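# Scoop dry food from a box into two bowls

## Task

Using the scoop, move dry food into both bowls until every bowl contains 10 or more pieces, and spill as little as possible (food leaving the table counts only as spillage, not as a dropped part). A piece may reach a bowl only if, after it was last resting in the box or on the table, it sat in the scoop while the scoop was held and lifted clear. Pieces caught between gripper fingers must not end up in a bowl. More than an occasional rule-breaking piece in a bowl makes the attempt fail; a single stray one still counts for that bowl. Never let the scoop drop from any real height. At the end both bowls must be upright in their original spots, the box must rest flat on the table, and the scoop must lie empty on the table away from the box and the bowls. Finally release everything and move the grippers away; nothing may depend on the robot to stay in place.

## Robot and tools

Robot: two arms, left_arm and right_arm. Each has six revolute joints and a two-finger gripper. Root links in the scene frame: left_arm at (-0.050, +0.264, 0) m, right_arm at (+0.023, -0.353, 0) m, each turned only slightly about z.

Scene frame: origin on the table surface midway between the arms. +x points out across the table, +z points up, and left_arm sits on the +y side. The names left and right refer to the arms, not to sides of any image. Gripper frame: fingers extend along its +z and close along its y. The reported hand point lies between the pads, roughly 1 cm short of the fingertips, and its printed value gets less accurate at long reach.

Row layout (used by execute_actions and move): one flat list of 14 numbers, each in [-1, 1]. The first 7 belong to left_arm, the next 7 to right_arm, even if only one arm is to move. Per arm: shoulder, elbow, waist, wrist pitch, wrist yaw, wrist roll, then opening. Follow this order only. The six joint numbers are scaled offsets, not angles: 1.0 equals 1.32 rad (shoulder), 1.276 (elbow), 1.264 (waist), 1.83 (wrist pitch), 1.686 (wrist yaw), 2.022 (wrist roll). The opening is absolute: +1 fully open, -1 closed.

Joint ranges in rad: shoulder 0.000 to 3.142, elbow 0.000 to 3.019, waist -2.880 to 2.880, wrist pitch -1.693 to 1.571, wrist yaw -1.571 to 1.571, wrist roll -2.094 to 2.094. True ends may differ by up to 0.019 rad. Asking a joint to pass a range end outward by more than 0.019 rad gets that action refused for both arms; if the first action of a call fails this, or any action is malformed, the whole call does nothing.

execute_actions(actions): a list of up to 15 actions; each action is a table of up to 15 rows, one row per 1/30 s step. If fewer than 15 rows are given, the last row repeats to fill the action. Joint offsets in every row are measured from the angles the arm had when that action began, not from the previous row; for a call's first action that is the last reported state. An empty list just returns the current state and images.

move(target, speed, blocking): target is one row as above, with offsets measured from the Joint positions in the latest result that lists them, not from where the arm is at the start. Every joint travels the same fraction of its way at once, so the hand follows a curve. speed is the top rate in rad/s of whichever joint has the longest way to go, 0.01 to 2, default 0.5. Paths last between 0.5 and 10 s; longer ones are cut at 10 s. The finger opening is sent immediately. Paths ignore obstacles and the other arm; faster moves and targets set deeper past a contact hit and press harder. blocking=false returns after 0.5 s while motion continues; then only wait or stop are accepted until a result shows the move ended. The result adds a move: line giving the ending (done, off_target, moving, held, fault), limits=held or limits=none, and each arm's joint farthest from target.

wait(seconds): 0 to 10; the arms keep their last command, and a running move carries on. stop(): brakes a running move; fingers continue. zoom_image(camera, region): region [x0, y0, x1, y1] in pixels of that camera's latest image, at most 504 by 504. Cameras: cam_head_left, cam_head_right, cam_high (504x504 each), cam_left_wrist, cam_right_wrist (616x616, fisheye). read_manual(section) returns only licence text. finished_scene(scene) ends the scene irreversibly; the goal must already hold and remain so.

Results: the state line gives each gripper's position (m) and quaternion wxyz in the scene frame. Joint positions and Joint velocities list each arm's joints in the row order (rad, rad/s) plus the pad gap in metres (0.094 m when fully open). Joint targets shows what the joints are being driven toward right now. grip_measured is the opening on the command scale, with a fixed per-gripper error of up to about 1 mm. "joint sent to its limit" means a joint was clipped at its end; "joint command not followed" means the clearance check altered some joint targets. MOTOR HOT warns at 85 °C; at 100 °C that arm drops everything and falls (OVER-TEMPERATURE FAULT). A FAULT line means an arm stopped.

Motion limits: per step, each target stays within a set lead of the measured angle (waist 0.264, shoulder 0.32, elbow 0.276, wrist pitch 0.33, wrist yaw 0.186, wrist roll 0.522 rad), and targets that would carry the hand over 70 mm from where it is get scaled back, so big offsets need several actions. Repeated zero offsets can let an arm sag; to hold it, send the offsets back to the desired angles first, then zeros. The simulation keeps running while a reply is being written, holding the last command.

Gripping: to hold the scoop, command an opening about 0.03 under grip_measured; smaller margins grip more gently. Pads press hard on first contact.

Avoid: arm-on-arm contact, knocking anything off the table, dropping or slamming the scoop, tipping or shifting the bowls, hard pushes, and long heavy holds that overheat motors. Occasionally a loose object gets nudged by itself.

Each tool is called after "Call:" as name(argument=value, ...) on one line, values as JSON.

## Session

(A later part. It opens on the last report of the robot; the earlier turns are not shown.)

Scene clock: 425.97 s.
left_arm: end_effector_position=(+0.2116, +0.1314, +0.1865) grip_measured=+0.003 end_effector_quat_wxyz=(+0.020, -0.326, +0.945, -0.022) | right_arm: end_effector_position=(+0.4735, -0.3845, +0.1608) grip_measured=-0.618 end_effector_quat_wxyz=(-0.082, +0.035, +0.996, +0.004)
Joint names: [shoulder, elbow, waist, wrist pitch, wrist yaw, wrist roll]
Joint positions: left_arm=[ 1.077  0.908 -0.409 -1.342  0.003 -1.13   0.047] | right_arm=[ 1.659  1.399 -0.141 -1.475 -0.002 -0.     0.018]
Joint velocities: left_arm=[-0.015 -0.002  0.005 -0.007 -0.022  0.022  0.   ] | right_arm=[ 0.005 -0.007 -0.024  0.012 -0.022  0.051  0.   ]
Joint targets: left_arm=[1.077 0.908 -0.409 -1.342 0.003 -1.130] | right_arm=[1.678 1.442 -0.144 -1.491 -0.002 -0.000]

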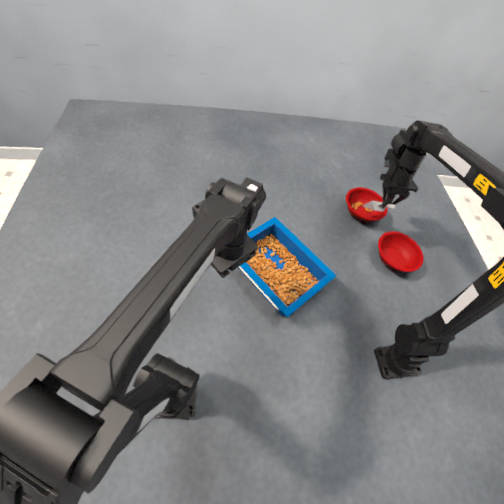

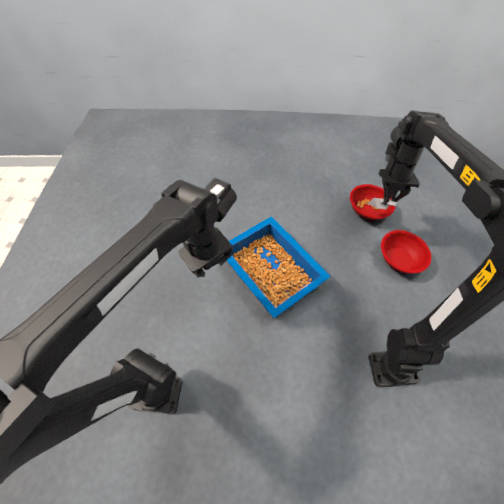

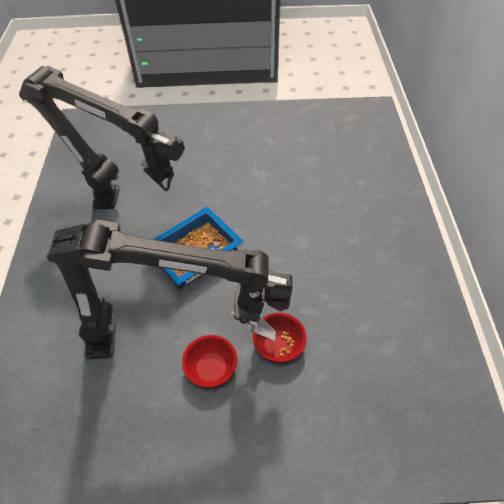

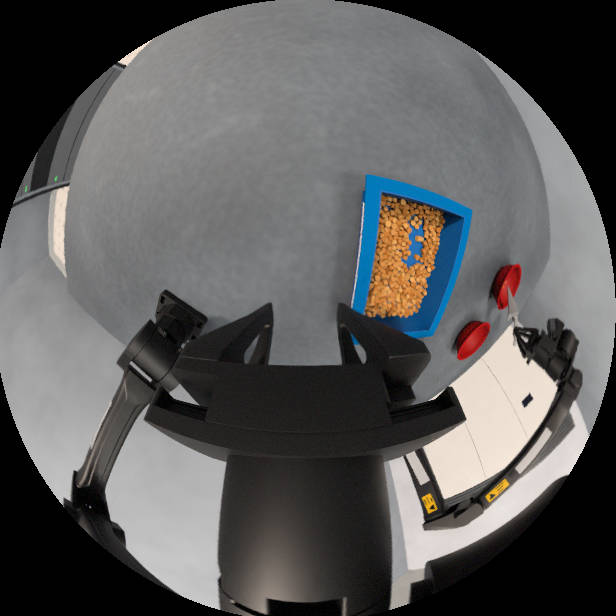

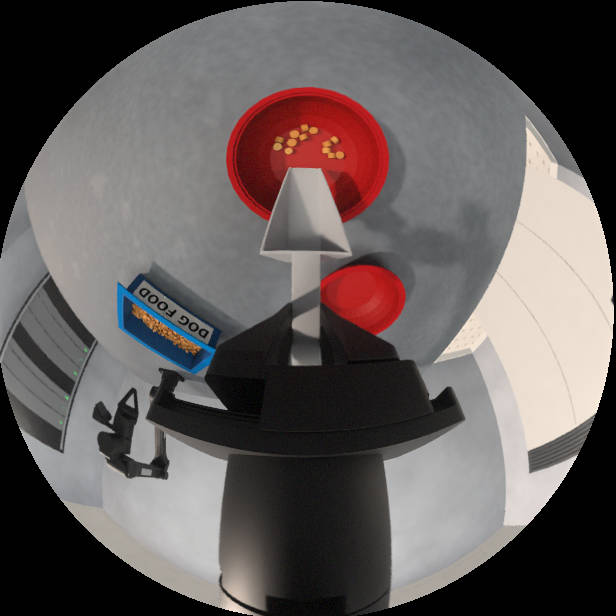

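Call:
move(target=[0,0,0.475,0,0,0,0.0, -0.215,-0.171,0,0.03,0,0,-0.65], speed=1.0)

Scene clock: 489.47 s.
left_arm: end_effector_position=(+0.2411, +0.3013, +0.1865) grip_measured=+0.003 end_effector_quat_wxyz=(+0.025, -0.589, +0.808, -0.016) | right_arm: end_effector_position=(+0.3974, -0.3791, +0.1999) grip_measured=-0.618 end_effector_quat_wxyz=(-0.025, +0.035, +0.999, +0.002)
Joint names: [shoulder, elbow, waist, wrist pitch, wrist yaw, wrist roll]
Joint positions: left_arm=[ 1.077  0.908  0.188 -1.342  0.003 -1.13   0.047] | right_arm=[ 1.369  1.185 -0.141 -1.438 -0.002 -0.     0.018]
Joint velocities: left_arm=[-0.005 -0.007 -0.005  0.012 -0.066  0.051 -0.001] | right_arm=[-0.015 -0.002 -0.015  0.007 -0.081  0.037 -0.001]
Joint targets: left_arm=[1.077 0.908 0.192 -1.342 0.003 -1.130] | right_arm=[1.376 1.180 -0.141 -1.420 -0.002 -0.000]
move: done; limits=none; left_arm: farthest joint: the waist, 0.004 radians from its target (0.600 radians at the start); right_arm: farthest joint: the wrist pitch, 0.018 radians from its target (0.055 radians at the start)

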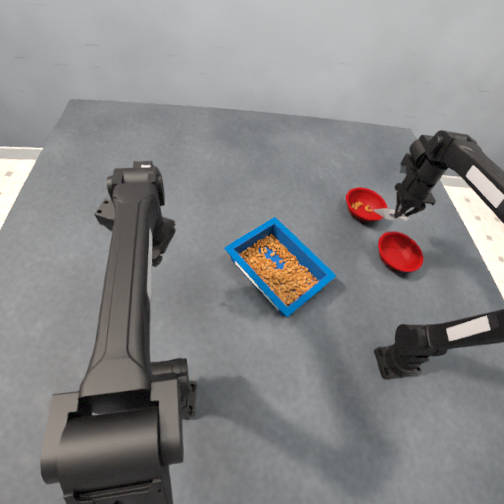

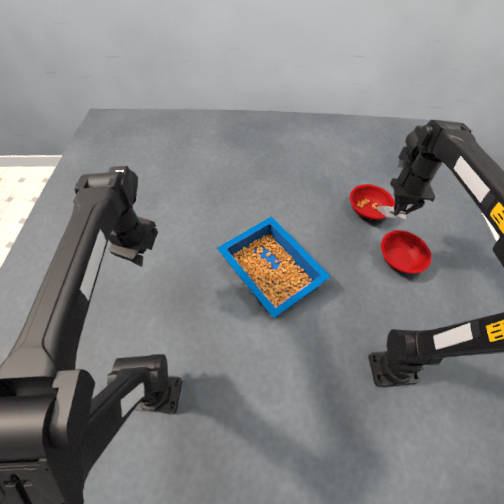

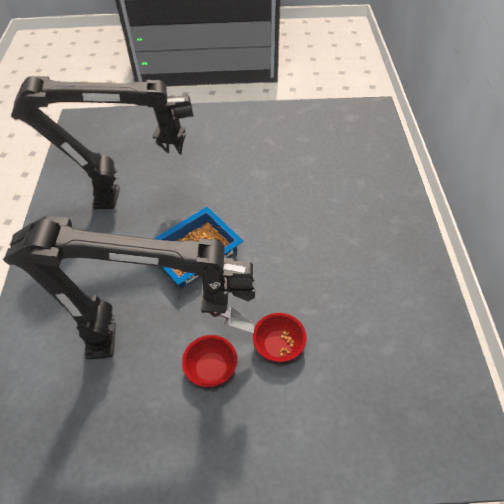

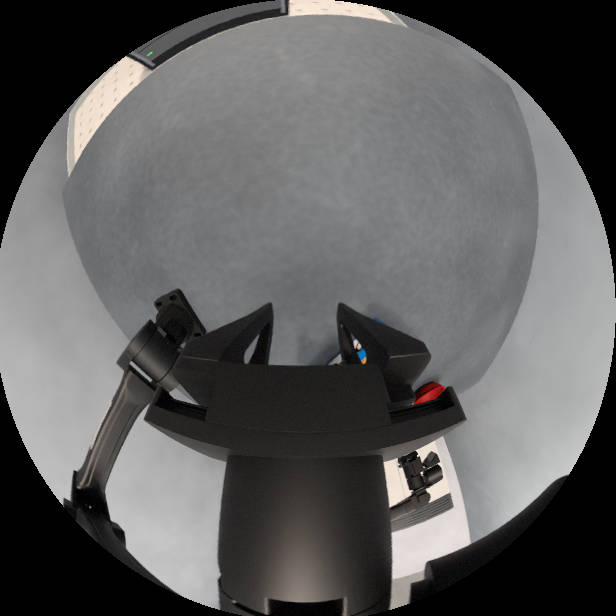

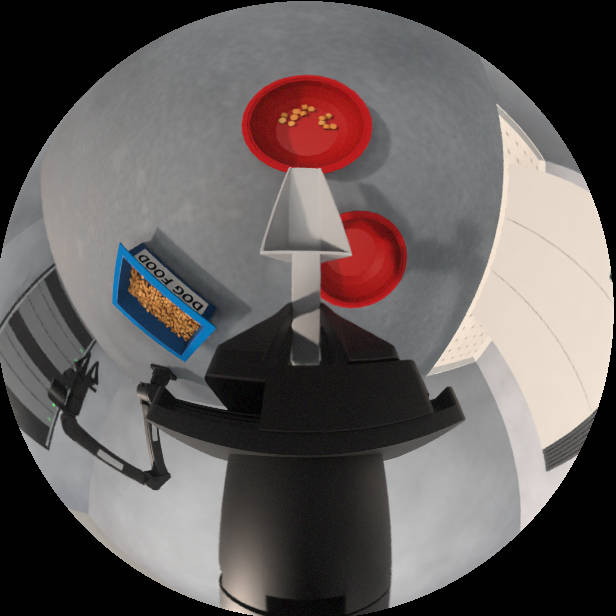

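Call:
move(target=[0,0,0,0,0,0,0.0, -0.203,-0.173,0.757,0.034,0,0,-0.65], speed=1.2)

Scene clock: 494.17 s.
left_arm: end_effector_position=(+0.2411, +0.3013, +0.1865) grip_measured=+0.003 end_effector_quat_wxyz=(+0.025, -0.589, +0.808, -0.016) | right_arm: end_effector_position=(+0.2128, -0.1201, +0.2023) grip_measured=-0.617 end_effector_quat_wxyz=(+0.018, -0.429, +0.903, +0.010)
Joint names: [shoulder, elbow, waist, wrist pitch, wrist yaw, wrist roll]
Joint positions: left_arm=[ 1.077  0.908  0.188 -1.342  0.003 -1.13   0.047] | right_arm=[ 1.102  0.968  0.816 -1.395 -0.003 -0.     0.018]
Joint velocities: left_arm=[ 0.005  0.012 -0.015 -0.012 -0.022 -0.037 -0.001] | right_arm=[-0.015  0.007  0.005 -0.017 -0.081 -0.007 -0.   ]
Joint targets: left_arm=[1.077 0.908 0.188 -1.342 0.003 -1.130] | right_arm=[1.101 0.964 0.816 -1.375 -0.002 -0.000]
move: done; limits=none; left_arm: farthest joint: the waist, 0.000 radians from its target (0.000 radians at the start); right_arm: farthest joint: the wrist pitch, 0.019 radians from its target (0.062 radians at the start)

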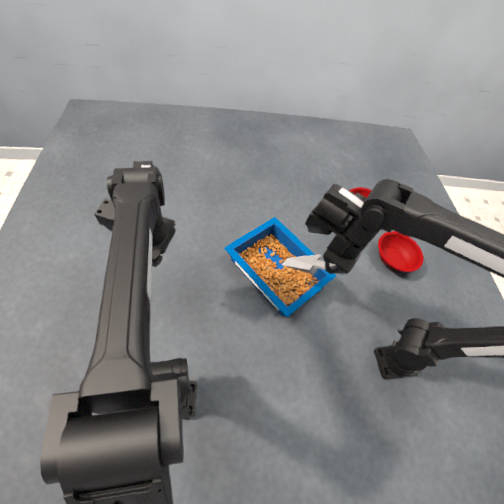

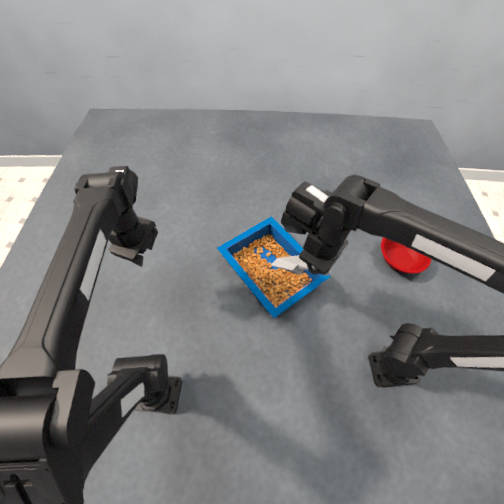

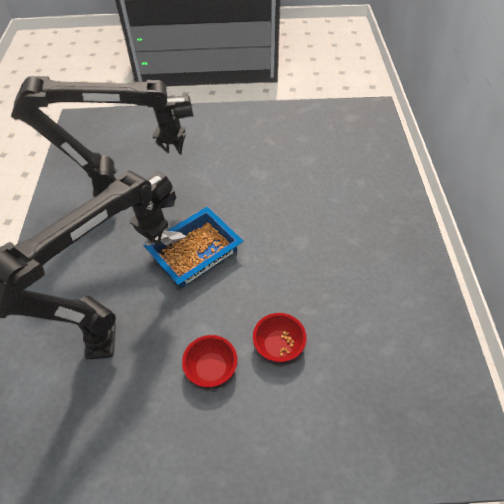

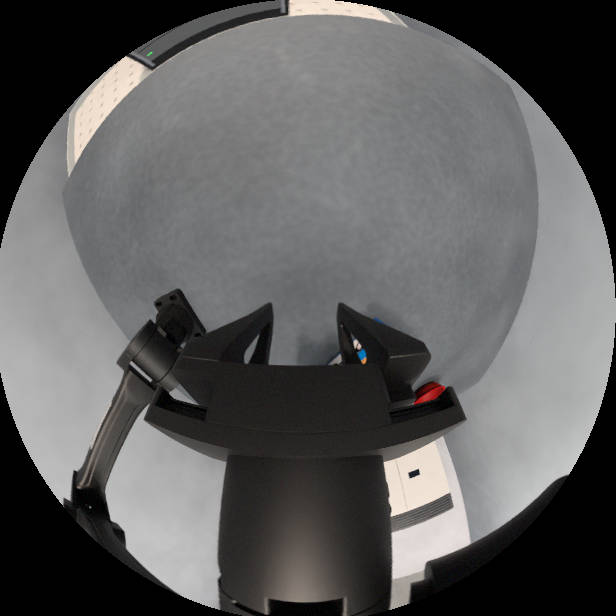

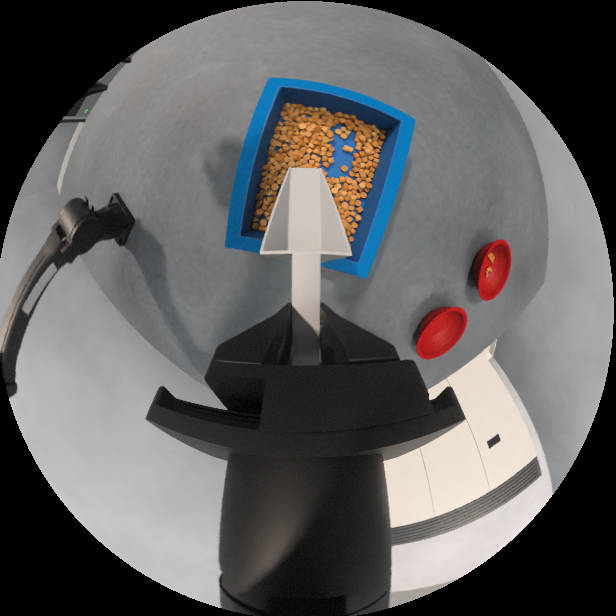

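Call:
move(target=[0,0,0,0,0,0,0.0, 0.156,-0.108,-0.026,0.1885,0,0,-0.65], speed=0.3)

Scene clock: 507.20 s.
left_arm: end_effector_position=(+0.2411, +0.3013, +0.1865) grip_measured=+0.003 end_effector_quat_wxyz=(+0.025, -0.589, +0.808, -0.016) | right_arm: end_effector_position=(+0.2418, -0.0927, +0.1001) grip_measured=-0.617 end_effector_quat_wxyz=(+0.024, -0.422, +0.906, +0.013)
Joint names: [shoulder, elbow, waist, wrist pitch, wrist yaw, wrist roll]
Joint positions: left_arm=[ 1.077  0.908  0.188 -1.342  0.003 -1.13   0.047] | right_arm=[ 1.293  0.839  0.8   -1.062 -0.003 -0.     0.018]
Joint velocities: left_arm=[-0.005  0.017 -0.005  0.002 -0.007  0.007  0.   ] | right_arm=[-0.005 -0.002 -0.015  0.012  0.022 -0.037  0.   ]
Joint targets: left_arm=[1.077 0.908 0.188 -1.342 0.003 -1.130] | right_arm=[1.308 0.830 0.783 -1.050 -0.003 -0.000]
move: done; limits=none; left_arm: farthest joint: the waist, 0.000 radians from its target (0.000 radians at the start); right_arm: farthest joint: the waist, 0.017 radians from its target (0.033 radians at the start)

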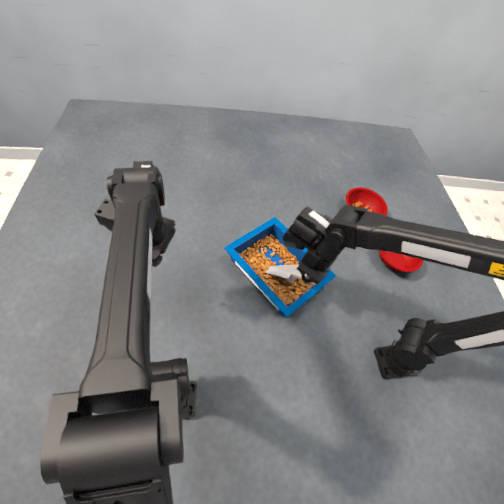

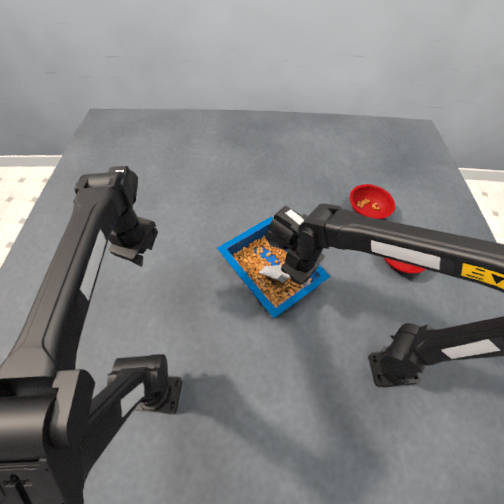

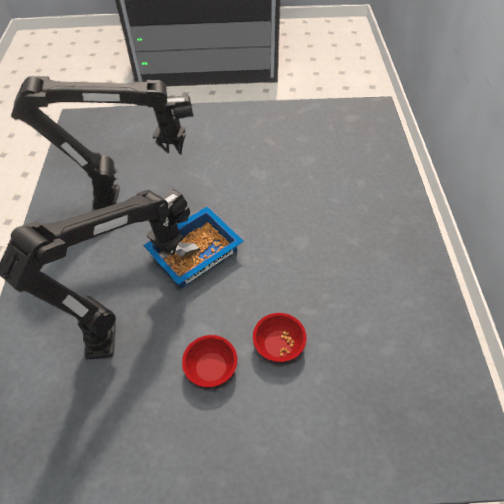

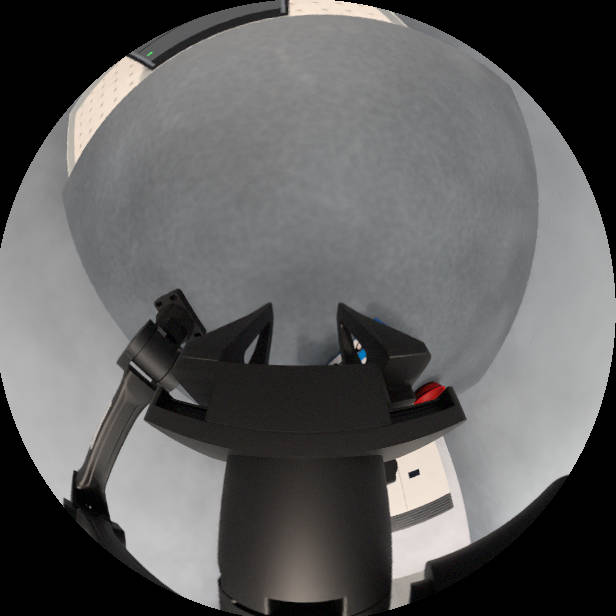

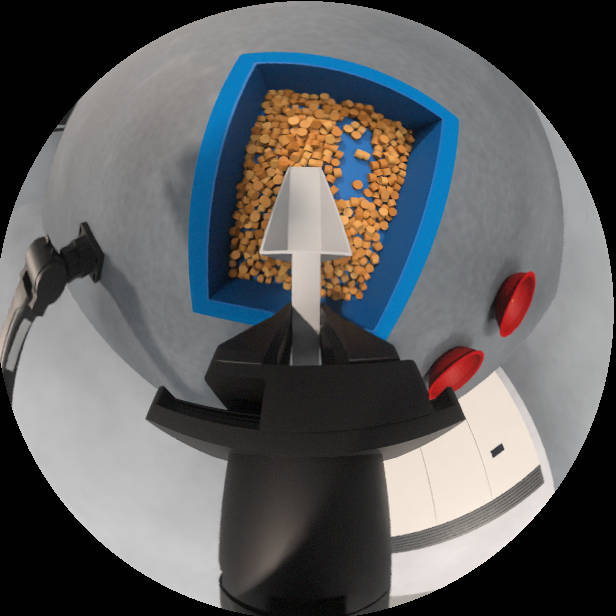

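Call:
move(target=[0,0,0,0,0,0,0.0, 0.0674,-0.0643,0,0.2224,0,0,-0.65], speed=0.25)

Scene clock: 514.00 s.
left_arm: end_effector_position=(+0.2411, +0.3013, +0.1865) grip_measured=+0.003 end_effector_quat_wxyz=(+0.025, -0.589, +0.808, -0.016) | right_arm: end_effector_position=(+0.2787, -0.0489, +0.0635) grip_measured=-0.617 end_effector_quat_wxyz=(+0.132, -0.418, +0.897, +0.063)
Joint names: [shoulder, elbow, waist, wrist pitch, wrist yaw, wrist roll]
Joint positions: left_arm=[ 1.077  0.908  0.188 -1.342  0.003 -1.13   0.047] | right_arm=[ 1.365  0.763  0.8   -0.675 -0.003 -0.     0.018]
Joint velocities: left_arm=[-0.005  0.002 -0.015 -0.027  0.007  0.066  0.   ] | right_arm=[ 0.005 -0.002 -0.005 -0.022 -0.007 -0.022 -0.001]
Joint targets: left_arm=[1.077 0.908 0.188 -1.342 0.003 -1.130] | right_arm=[1.382 0.756 0.800 -0.656 -0.003 -0.000]
move: done; limits=none; left_arm: farthest joint: the waist, 0.000 radians from its target (0.000 radians at the start); right_arm: farthest joint: the wrist pitch, 0.020 radians from its target (0.407 radians at the start)

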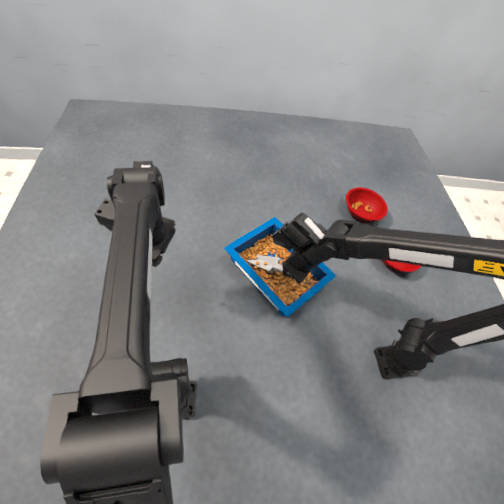

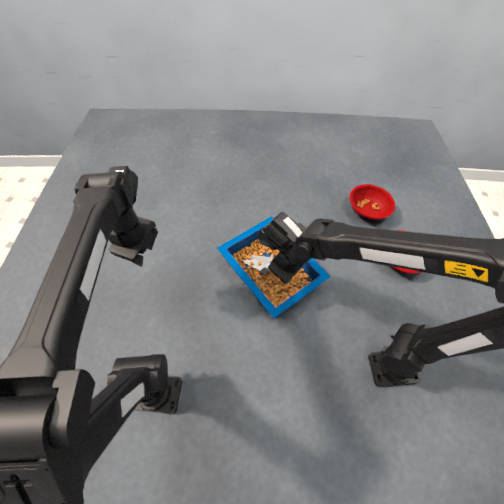

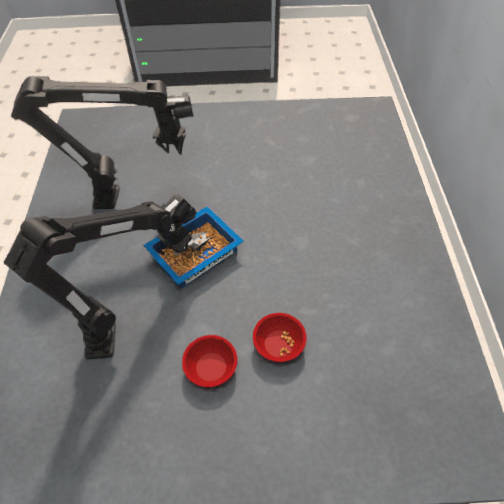

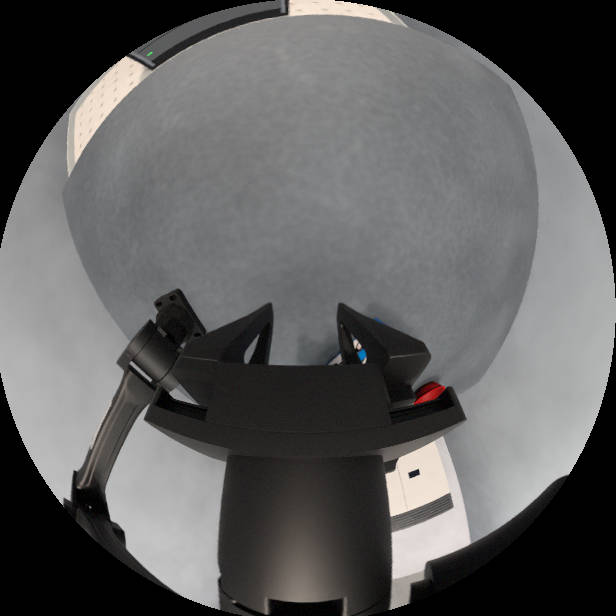

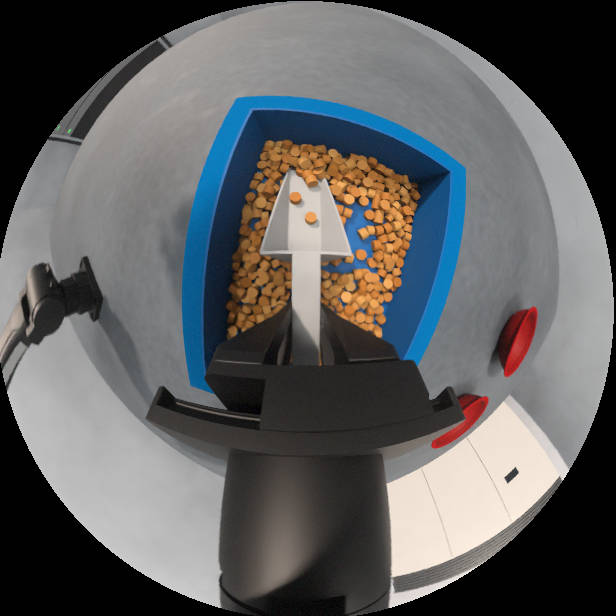

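Call:
zoom_image(camera="cam_right_wrist", region=[230, 110, 400, 280])

Region (230, 110, 400, 280) of cam_right_wrist's 616x616 image, scaled by 2.965, with more detail than that image has.

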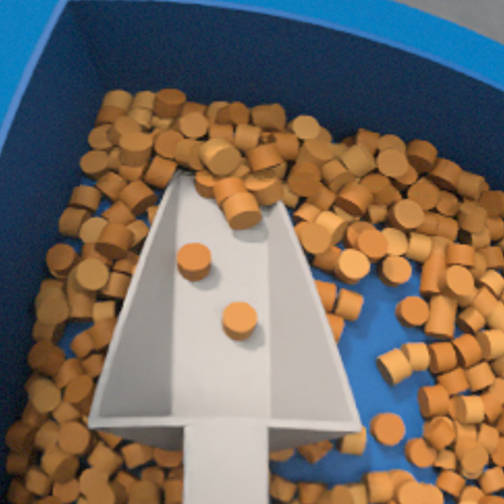

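Call:
move(target=[0,0,0,0,0,0,0.0, 0.0303,-0.0274,0,0.0907,0,0,-0.65], speed=0.15)

Scene clock: 523.83 s.
left_arm: end_effector_position=(+0.2411, +0.3013, +0.1865) grip_measured=+0.003 end_effector_quat_wxyz=(+0.025, -0.589, +0.808, -0.016) | right_arm: end_effector_position=(+0.2894, -0.0362, +0.0544) grip_measured=-0.617 end_effector_quat_wxyz=(+0.171, -0.415, +0.890, +0.081)
Joint names: [shoulder, elbow, waist, wrist pitch, wrist yaw, wrist roll]
Joint positions: left_arm=[ 1.077  0.908  0.188 -1.342  0.003 -1.13   0.047] | right_arm=[ 1.387  0.733  0.8   -0.536 -0.003 -0.     0.018]
Joint velocities: left_arm=[-0.015  0.007 -0.015  0.007 -0.037  0.051 -0.   ] | right_arm=[-0.005 -0.002 -0.005  0.002 -0.051 -0.037  0.   ]
Joint targets: left_arm=[1.077 0.908 0.188 -1.342 0.003 -1.130] | right_arm=[1.405 0.729 0.800 -0.509 -0.003 -0.000]
move: off_target (right_arm); limits=none; left_arm: farthest joint: the waist, 0.000 radians from its target (0.000 radians at the start); right_arm: farthest joint: the wrist pitch, 0.027 radians from its target (0.166 radians at the start)

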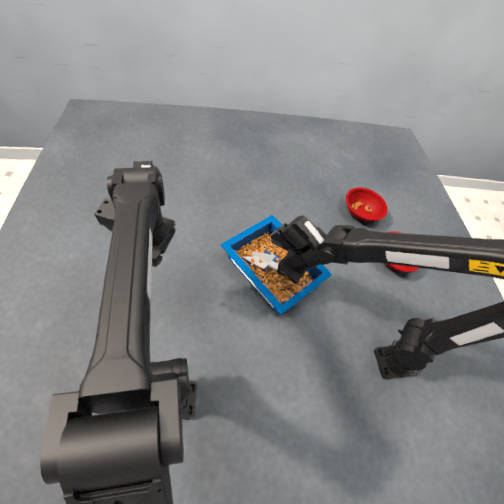

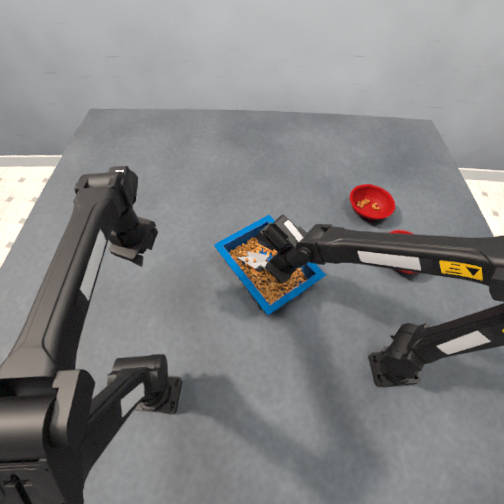

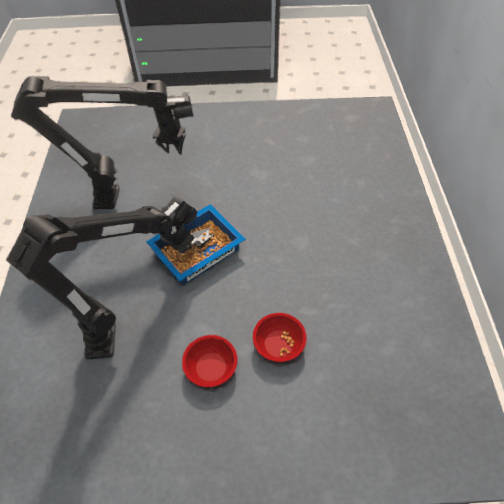

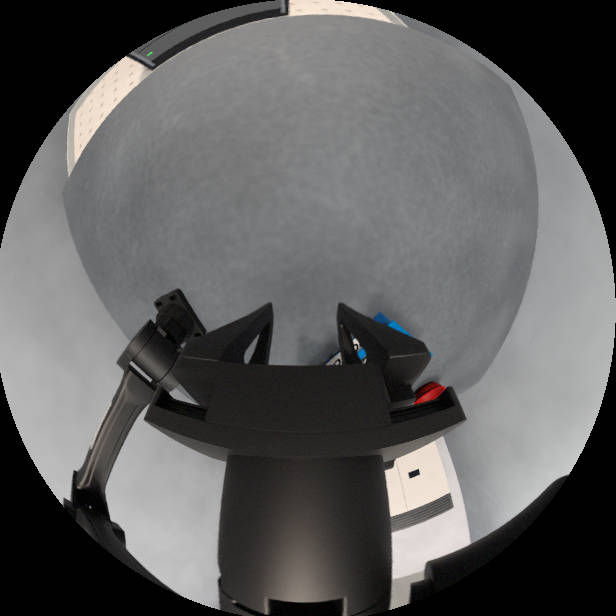

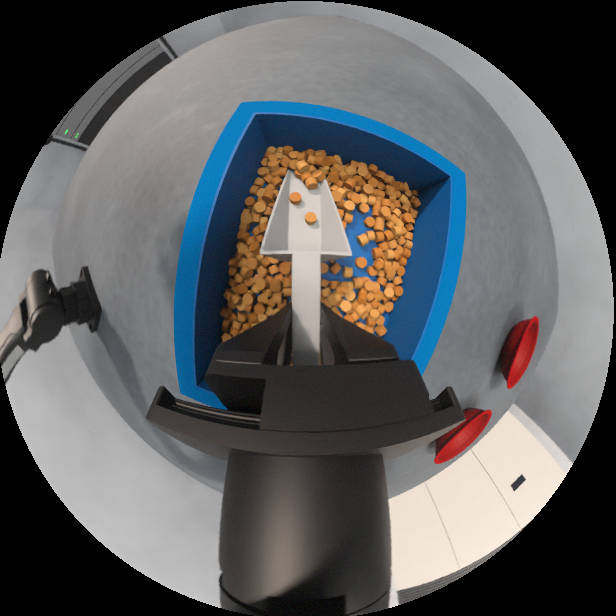

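Call:
zoom_image(camera="cam_right_wrist", region=[230, 110, 400, 280])

Call:
zoom_image(camera="cam_head_right", region=[205, 205, 335, 320])

Region (230, 110, 400, 280) of cam_right_wrist's 616x616 image, scaled by 2.965, with more detail than that image has.

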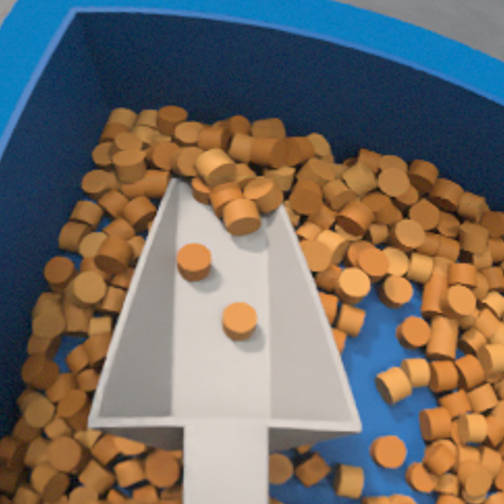

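Region (205, 205, 335, 320) of cam_head_right's 504x504 image, scaled by 3.877, with more detail than that image has; it fills the top 446 rows of this view, and the rest is white.

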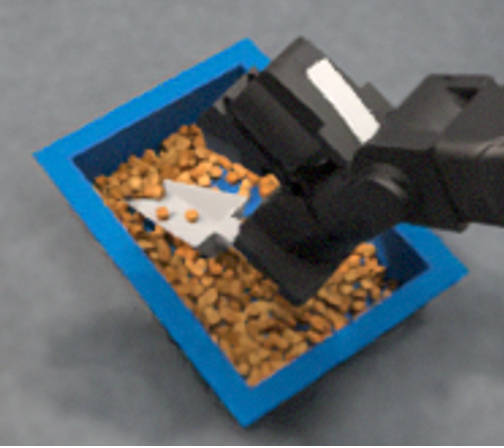

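Call:
move(target=[0,0,0,0,0,0,0.0, -0.015,-0.1035,0,0.167,0,0,-0.65], speed=0.2)

Scene clock: 556.10 s.
left_arm: end_effector_position=(+0.2411, +0.3013, +0.1865) grip_measured=+0.003 end_effector_quat_wxyz=(+0.025, -0.589, +0.808, -0.016) | right_arm: end_effector_position=(+0.2909, -0.0343, +0.0392) grip_measured=-0.617 end_effector_quat_wxyz=(+0.243, -0.407, +0.873, +0.115)
Joint names: [shoulder, elbow, waist, wrist pitch, wrist yaw, wrist roll]
Joint positions: left_arm=[ 1.077  0.908  0.188 -1.342  0.003 -1.13   0.047] | right_arm=[ 1.374  0.604  0.8   -0.257 -0.003 -0.     0.018]
Joint velocities: left_arm=[-0.015 -0.017 -0.005  0.007 -0.022  0.007  0.   ] | right_arm=[-0.005  0.002  0.005 -0.007 -0.051 -0.037 -0.   ]
Joint targets: left_arm=[1.077 0.908 0.188 -1.342 0.003 -1.130] | right_arm=[1.367 0.600 0.800 -0.230 -0.003 -0.000]
move: off_target (right_arm); limits=none; left_arm: farthest joint: the waist, 0.000 radians from its target (0.000 radians at the start); right_arm: farthest joint: the wrist pitch, 0.026 radians from its target (0.306 radians at the start)

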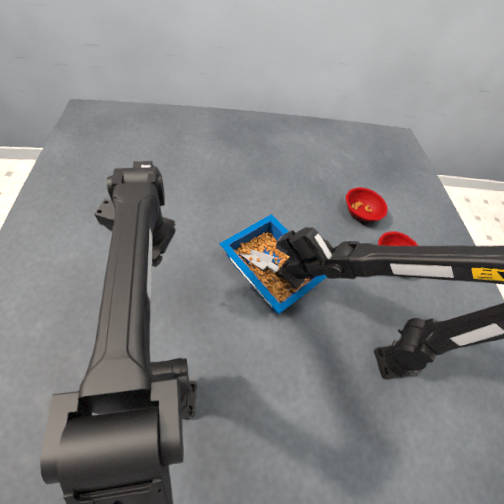

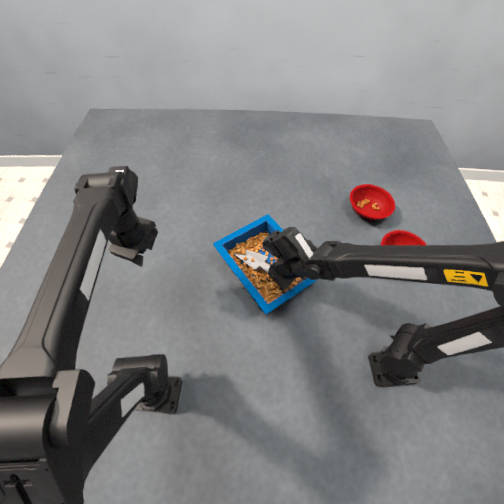

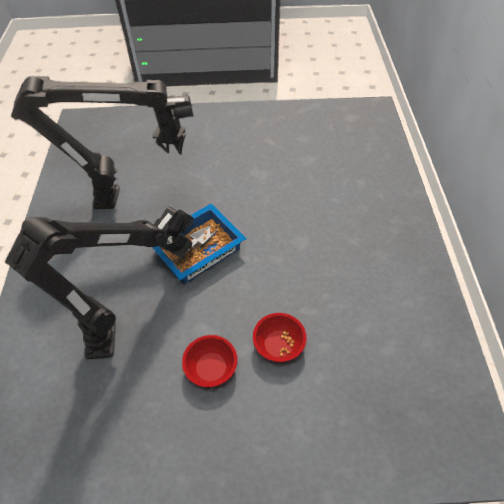

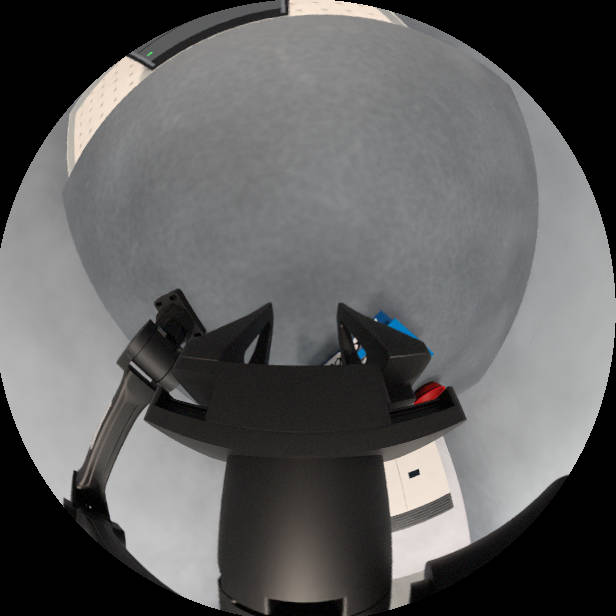

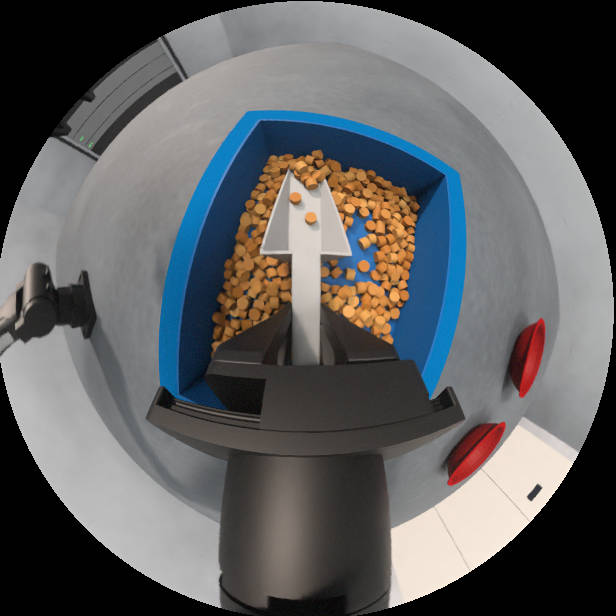

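Call:
zoom_image(camera="cam_right_wrist", region=[240, 110, 390, 270])

Call:
zoom_image(camera="cam_head_right", region=[205, 205, 335, 320])

Region (240, 110, 390, 270) of cam_right_wrist's 616x616 image, scaled by 3.150, with more detail than that image has; it fills the left 472 columns of this view, and the rest is white.

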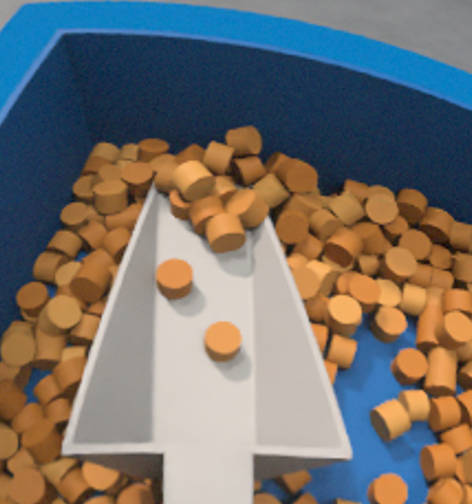

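Region (205, 205, 335, 320) of cam_head_right's 504x504 image, scaled by 3.877, with more detail than that image has; it fills the top 446 rows of this view, and the rest is white.

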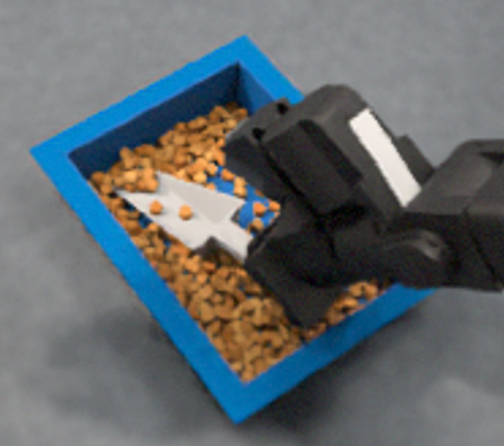

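Call:
move(target=[0,0,0,0,0,0,0.0, -0.187,-0.1755,0,0.243,0,0,-0.65], speed=0.35)

Scene clock: 584.93 s.
left_arm: end_effector_position=(+0.2411, +0.3013, +0.1865) grip_measured=+0.003 end_effector_quat_wxyz=(+0.025, -0.589, +0.808, -0.016) | right_arm: end_effector_position=(+0.2846, -0.0419, +0.1052) grip_measured=-0.617 end_effector_quat_wxyz=(+0.426, -0.373, +0.800, +0.200)
Joint names: [shoulder, elbow, waist, wrist pitch, wrist yaw, wrist roll]
Joint positions: left_arm=[ 1.077  0.908  0.188 -1.342  0.003 -1.13   0.047] | right_arm=[ 1.131  0.383  0.8    0.158 -0.003 -0.     0.018]
Joint velocities: left_arm=[ 0.005  0.007 -0.005 -0.002 -0.037  0.007 -0.   ] | right_arm=[-0.015 -0.002 -0.005  0.007 -0.007  0.037 -0.001]
Joint targets: left_arm=[1.077 0.908 0.188 -1.342 0.003 -1.130] | right_arm=[1.127 0.380 0.800 0.188 -0.003 -0.000]
move: off_target (right_arm); limits=none; left_arm: farthest joint: the waist, 0.000 radians from its target (0.000 radians at the start); right_arm: farthest joint: the wrist pitch, 0.030 radians from its target (0.444 radians at the start)

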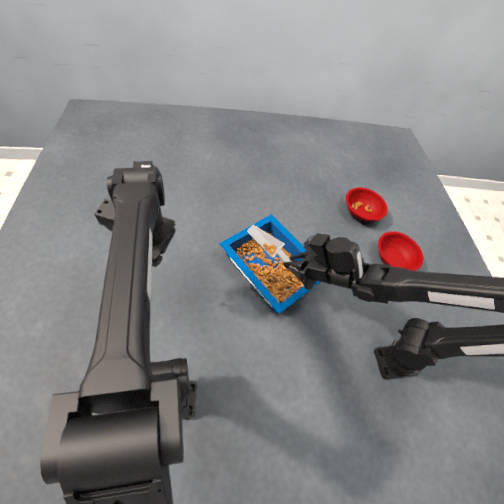

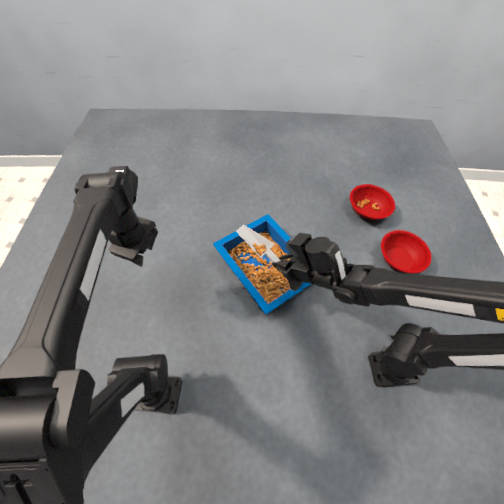

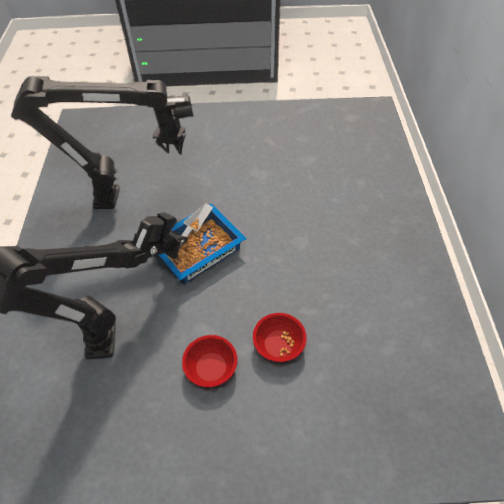

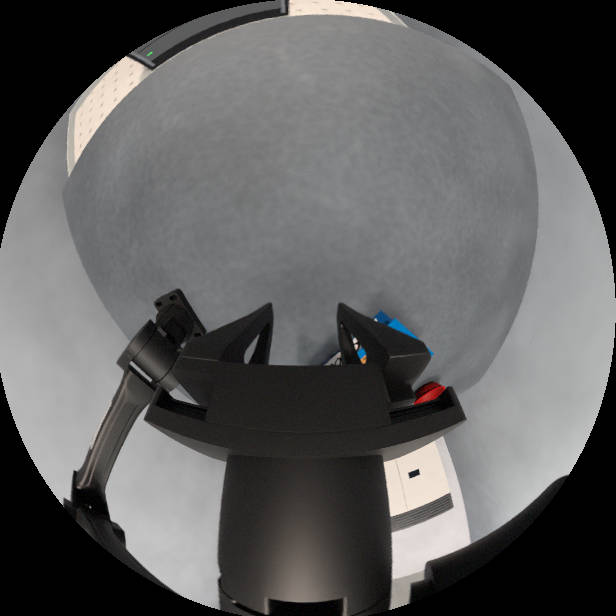

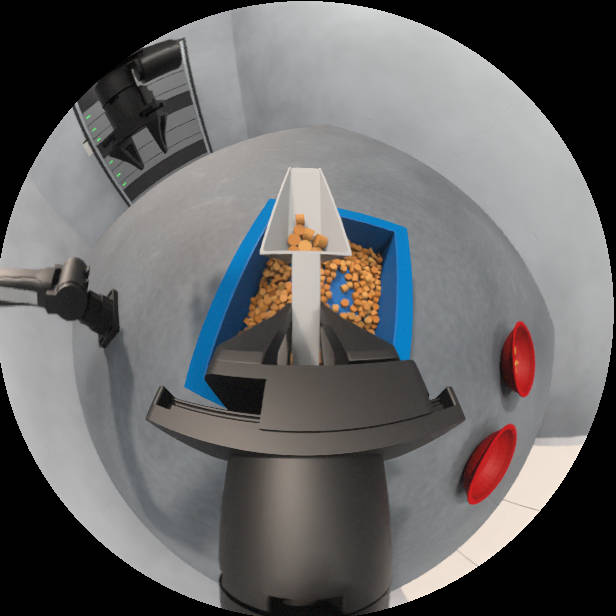

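Call:
zoom_image(camera="cam_right_wrist", region=[250, 150, 370, 270])

Call:
zoom_image(camera="cam_high", region=[140, 190, 260, 300])

Region (250, 150, 370, 270) of cam_right_wrist's 616x616 image, scaled by 4.200, with more detail than that image has.

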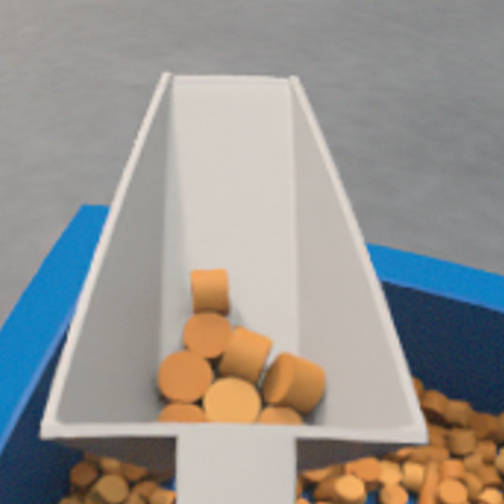

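Region (140, 190, 260, 300) of cam_high's 504x504 image, scaled by 4.200, with more detail than that image has; it fills the top 462 rows of this view, and the rest is white.

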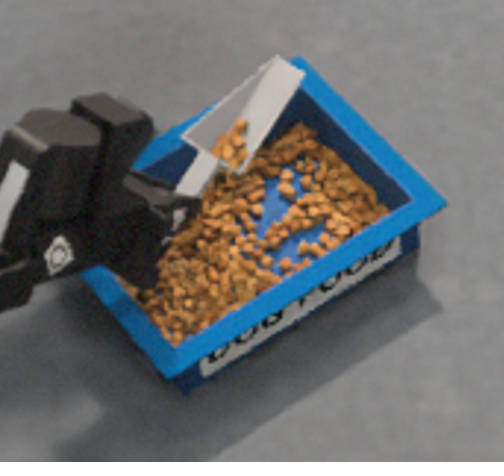

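Call:
zoom_image(camera="cam_right_wrist", region=[300, 200, 420, 340])

Region (300, 200, 420, 340) of cam_right_wrist's 616x616 image, scaled by 3.600, with more detail than that image has; it fills the left 432 columns of this view, and the rest is white.

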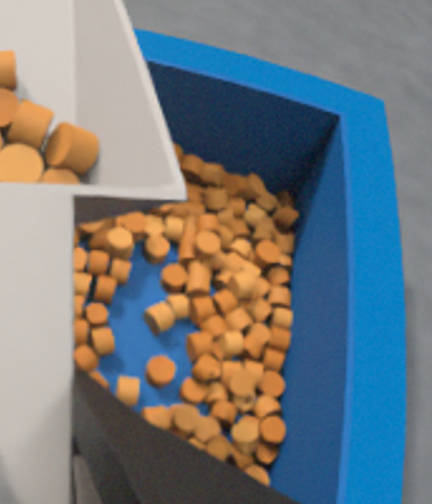

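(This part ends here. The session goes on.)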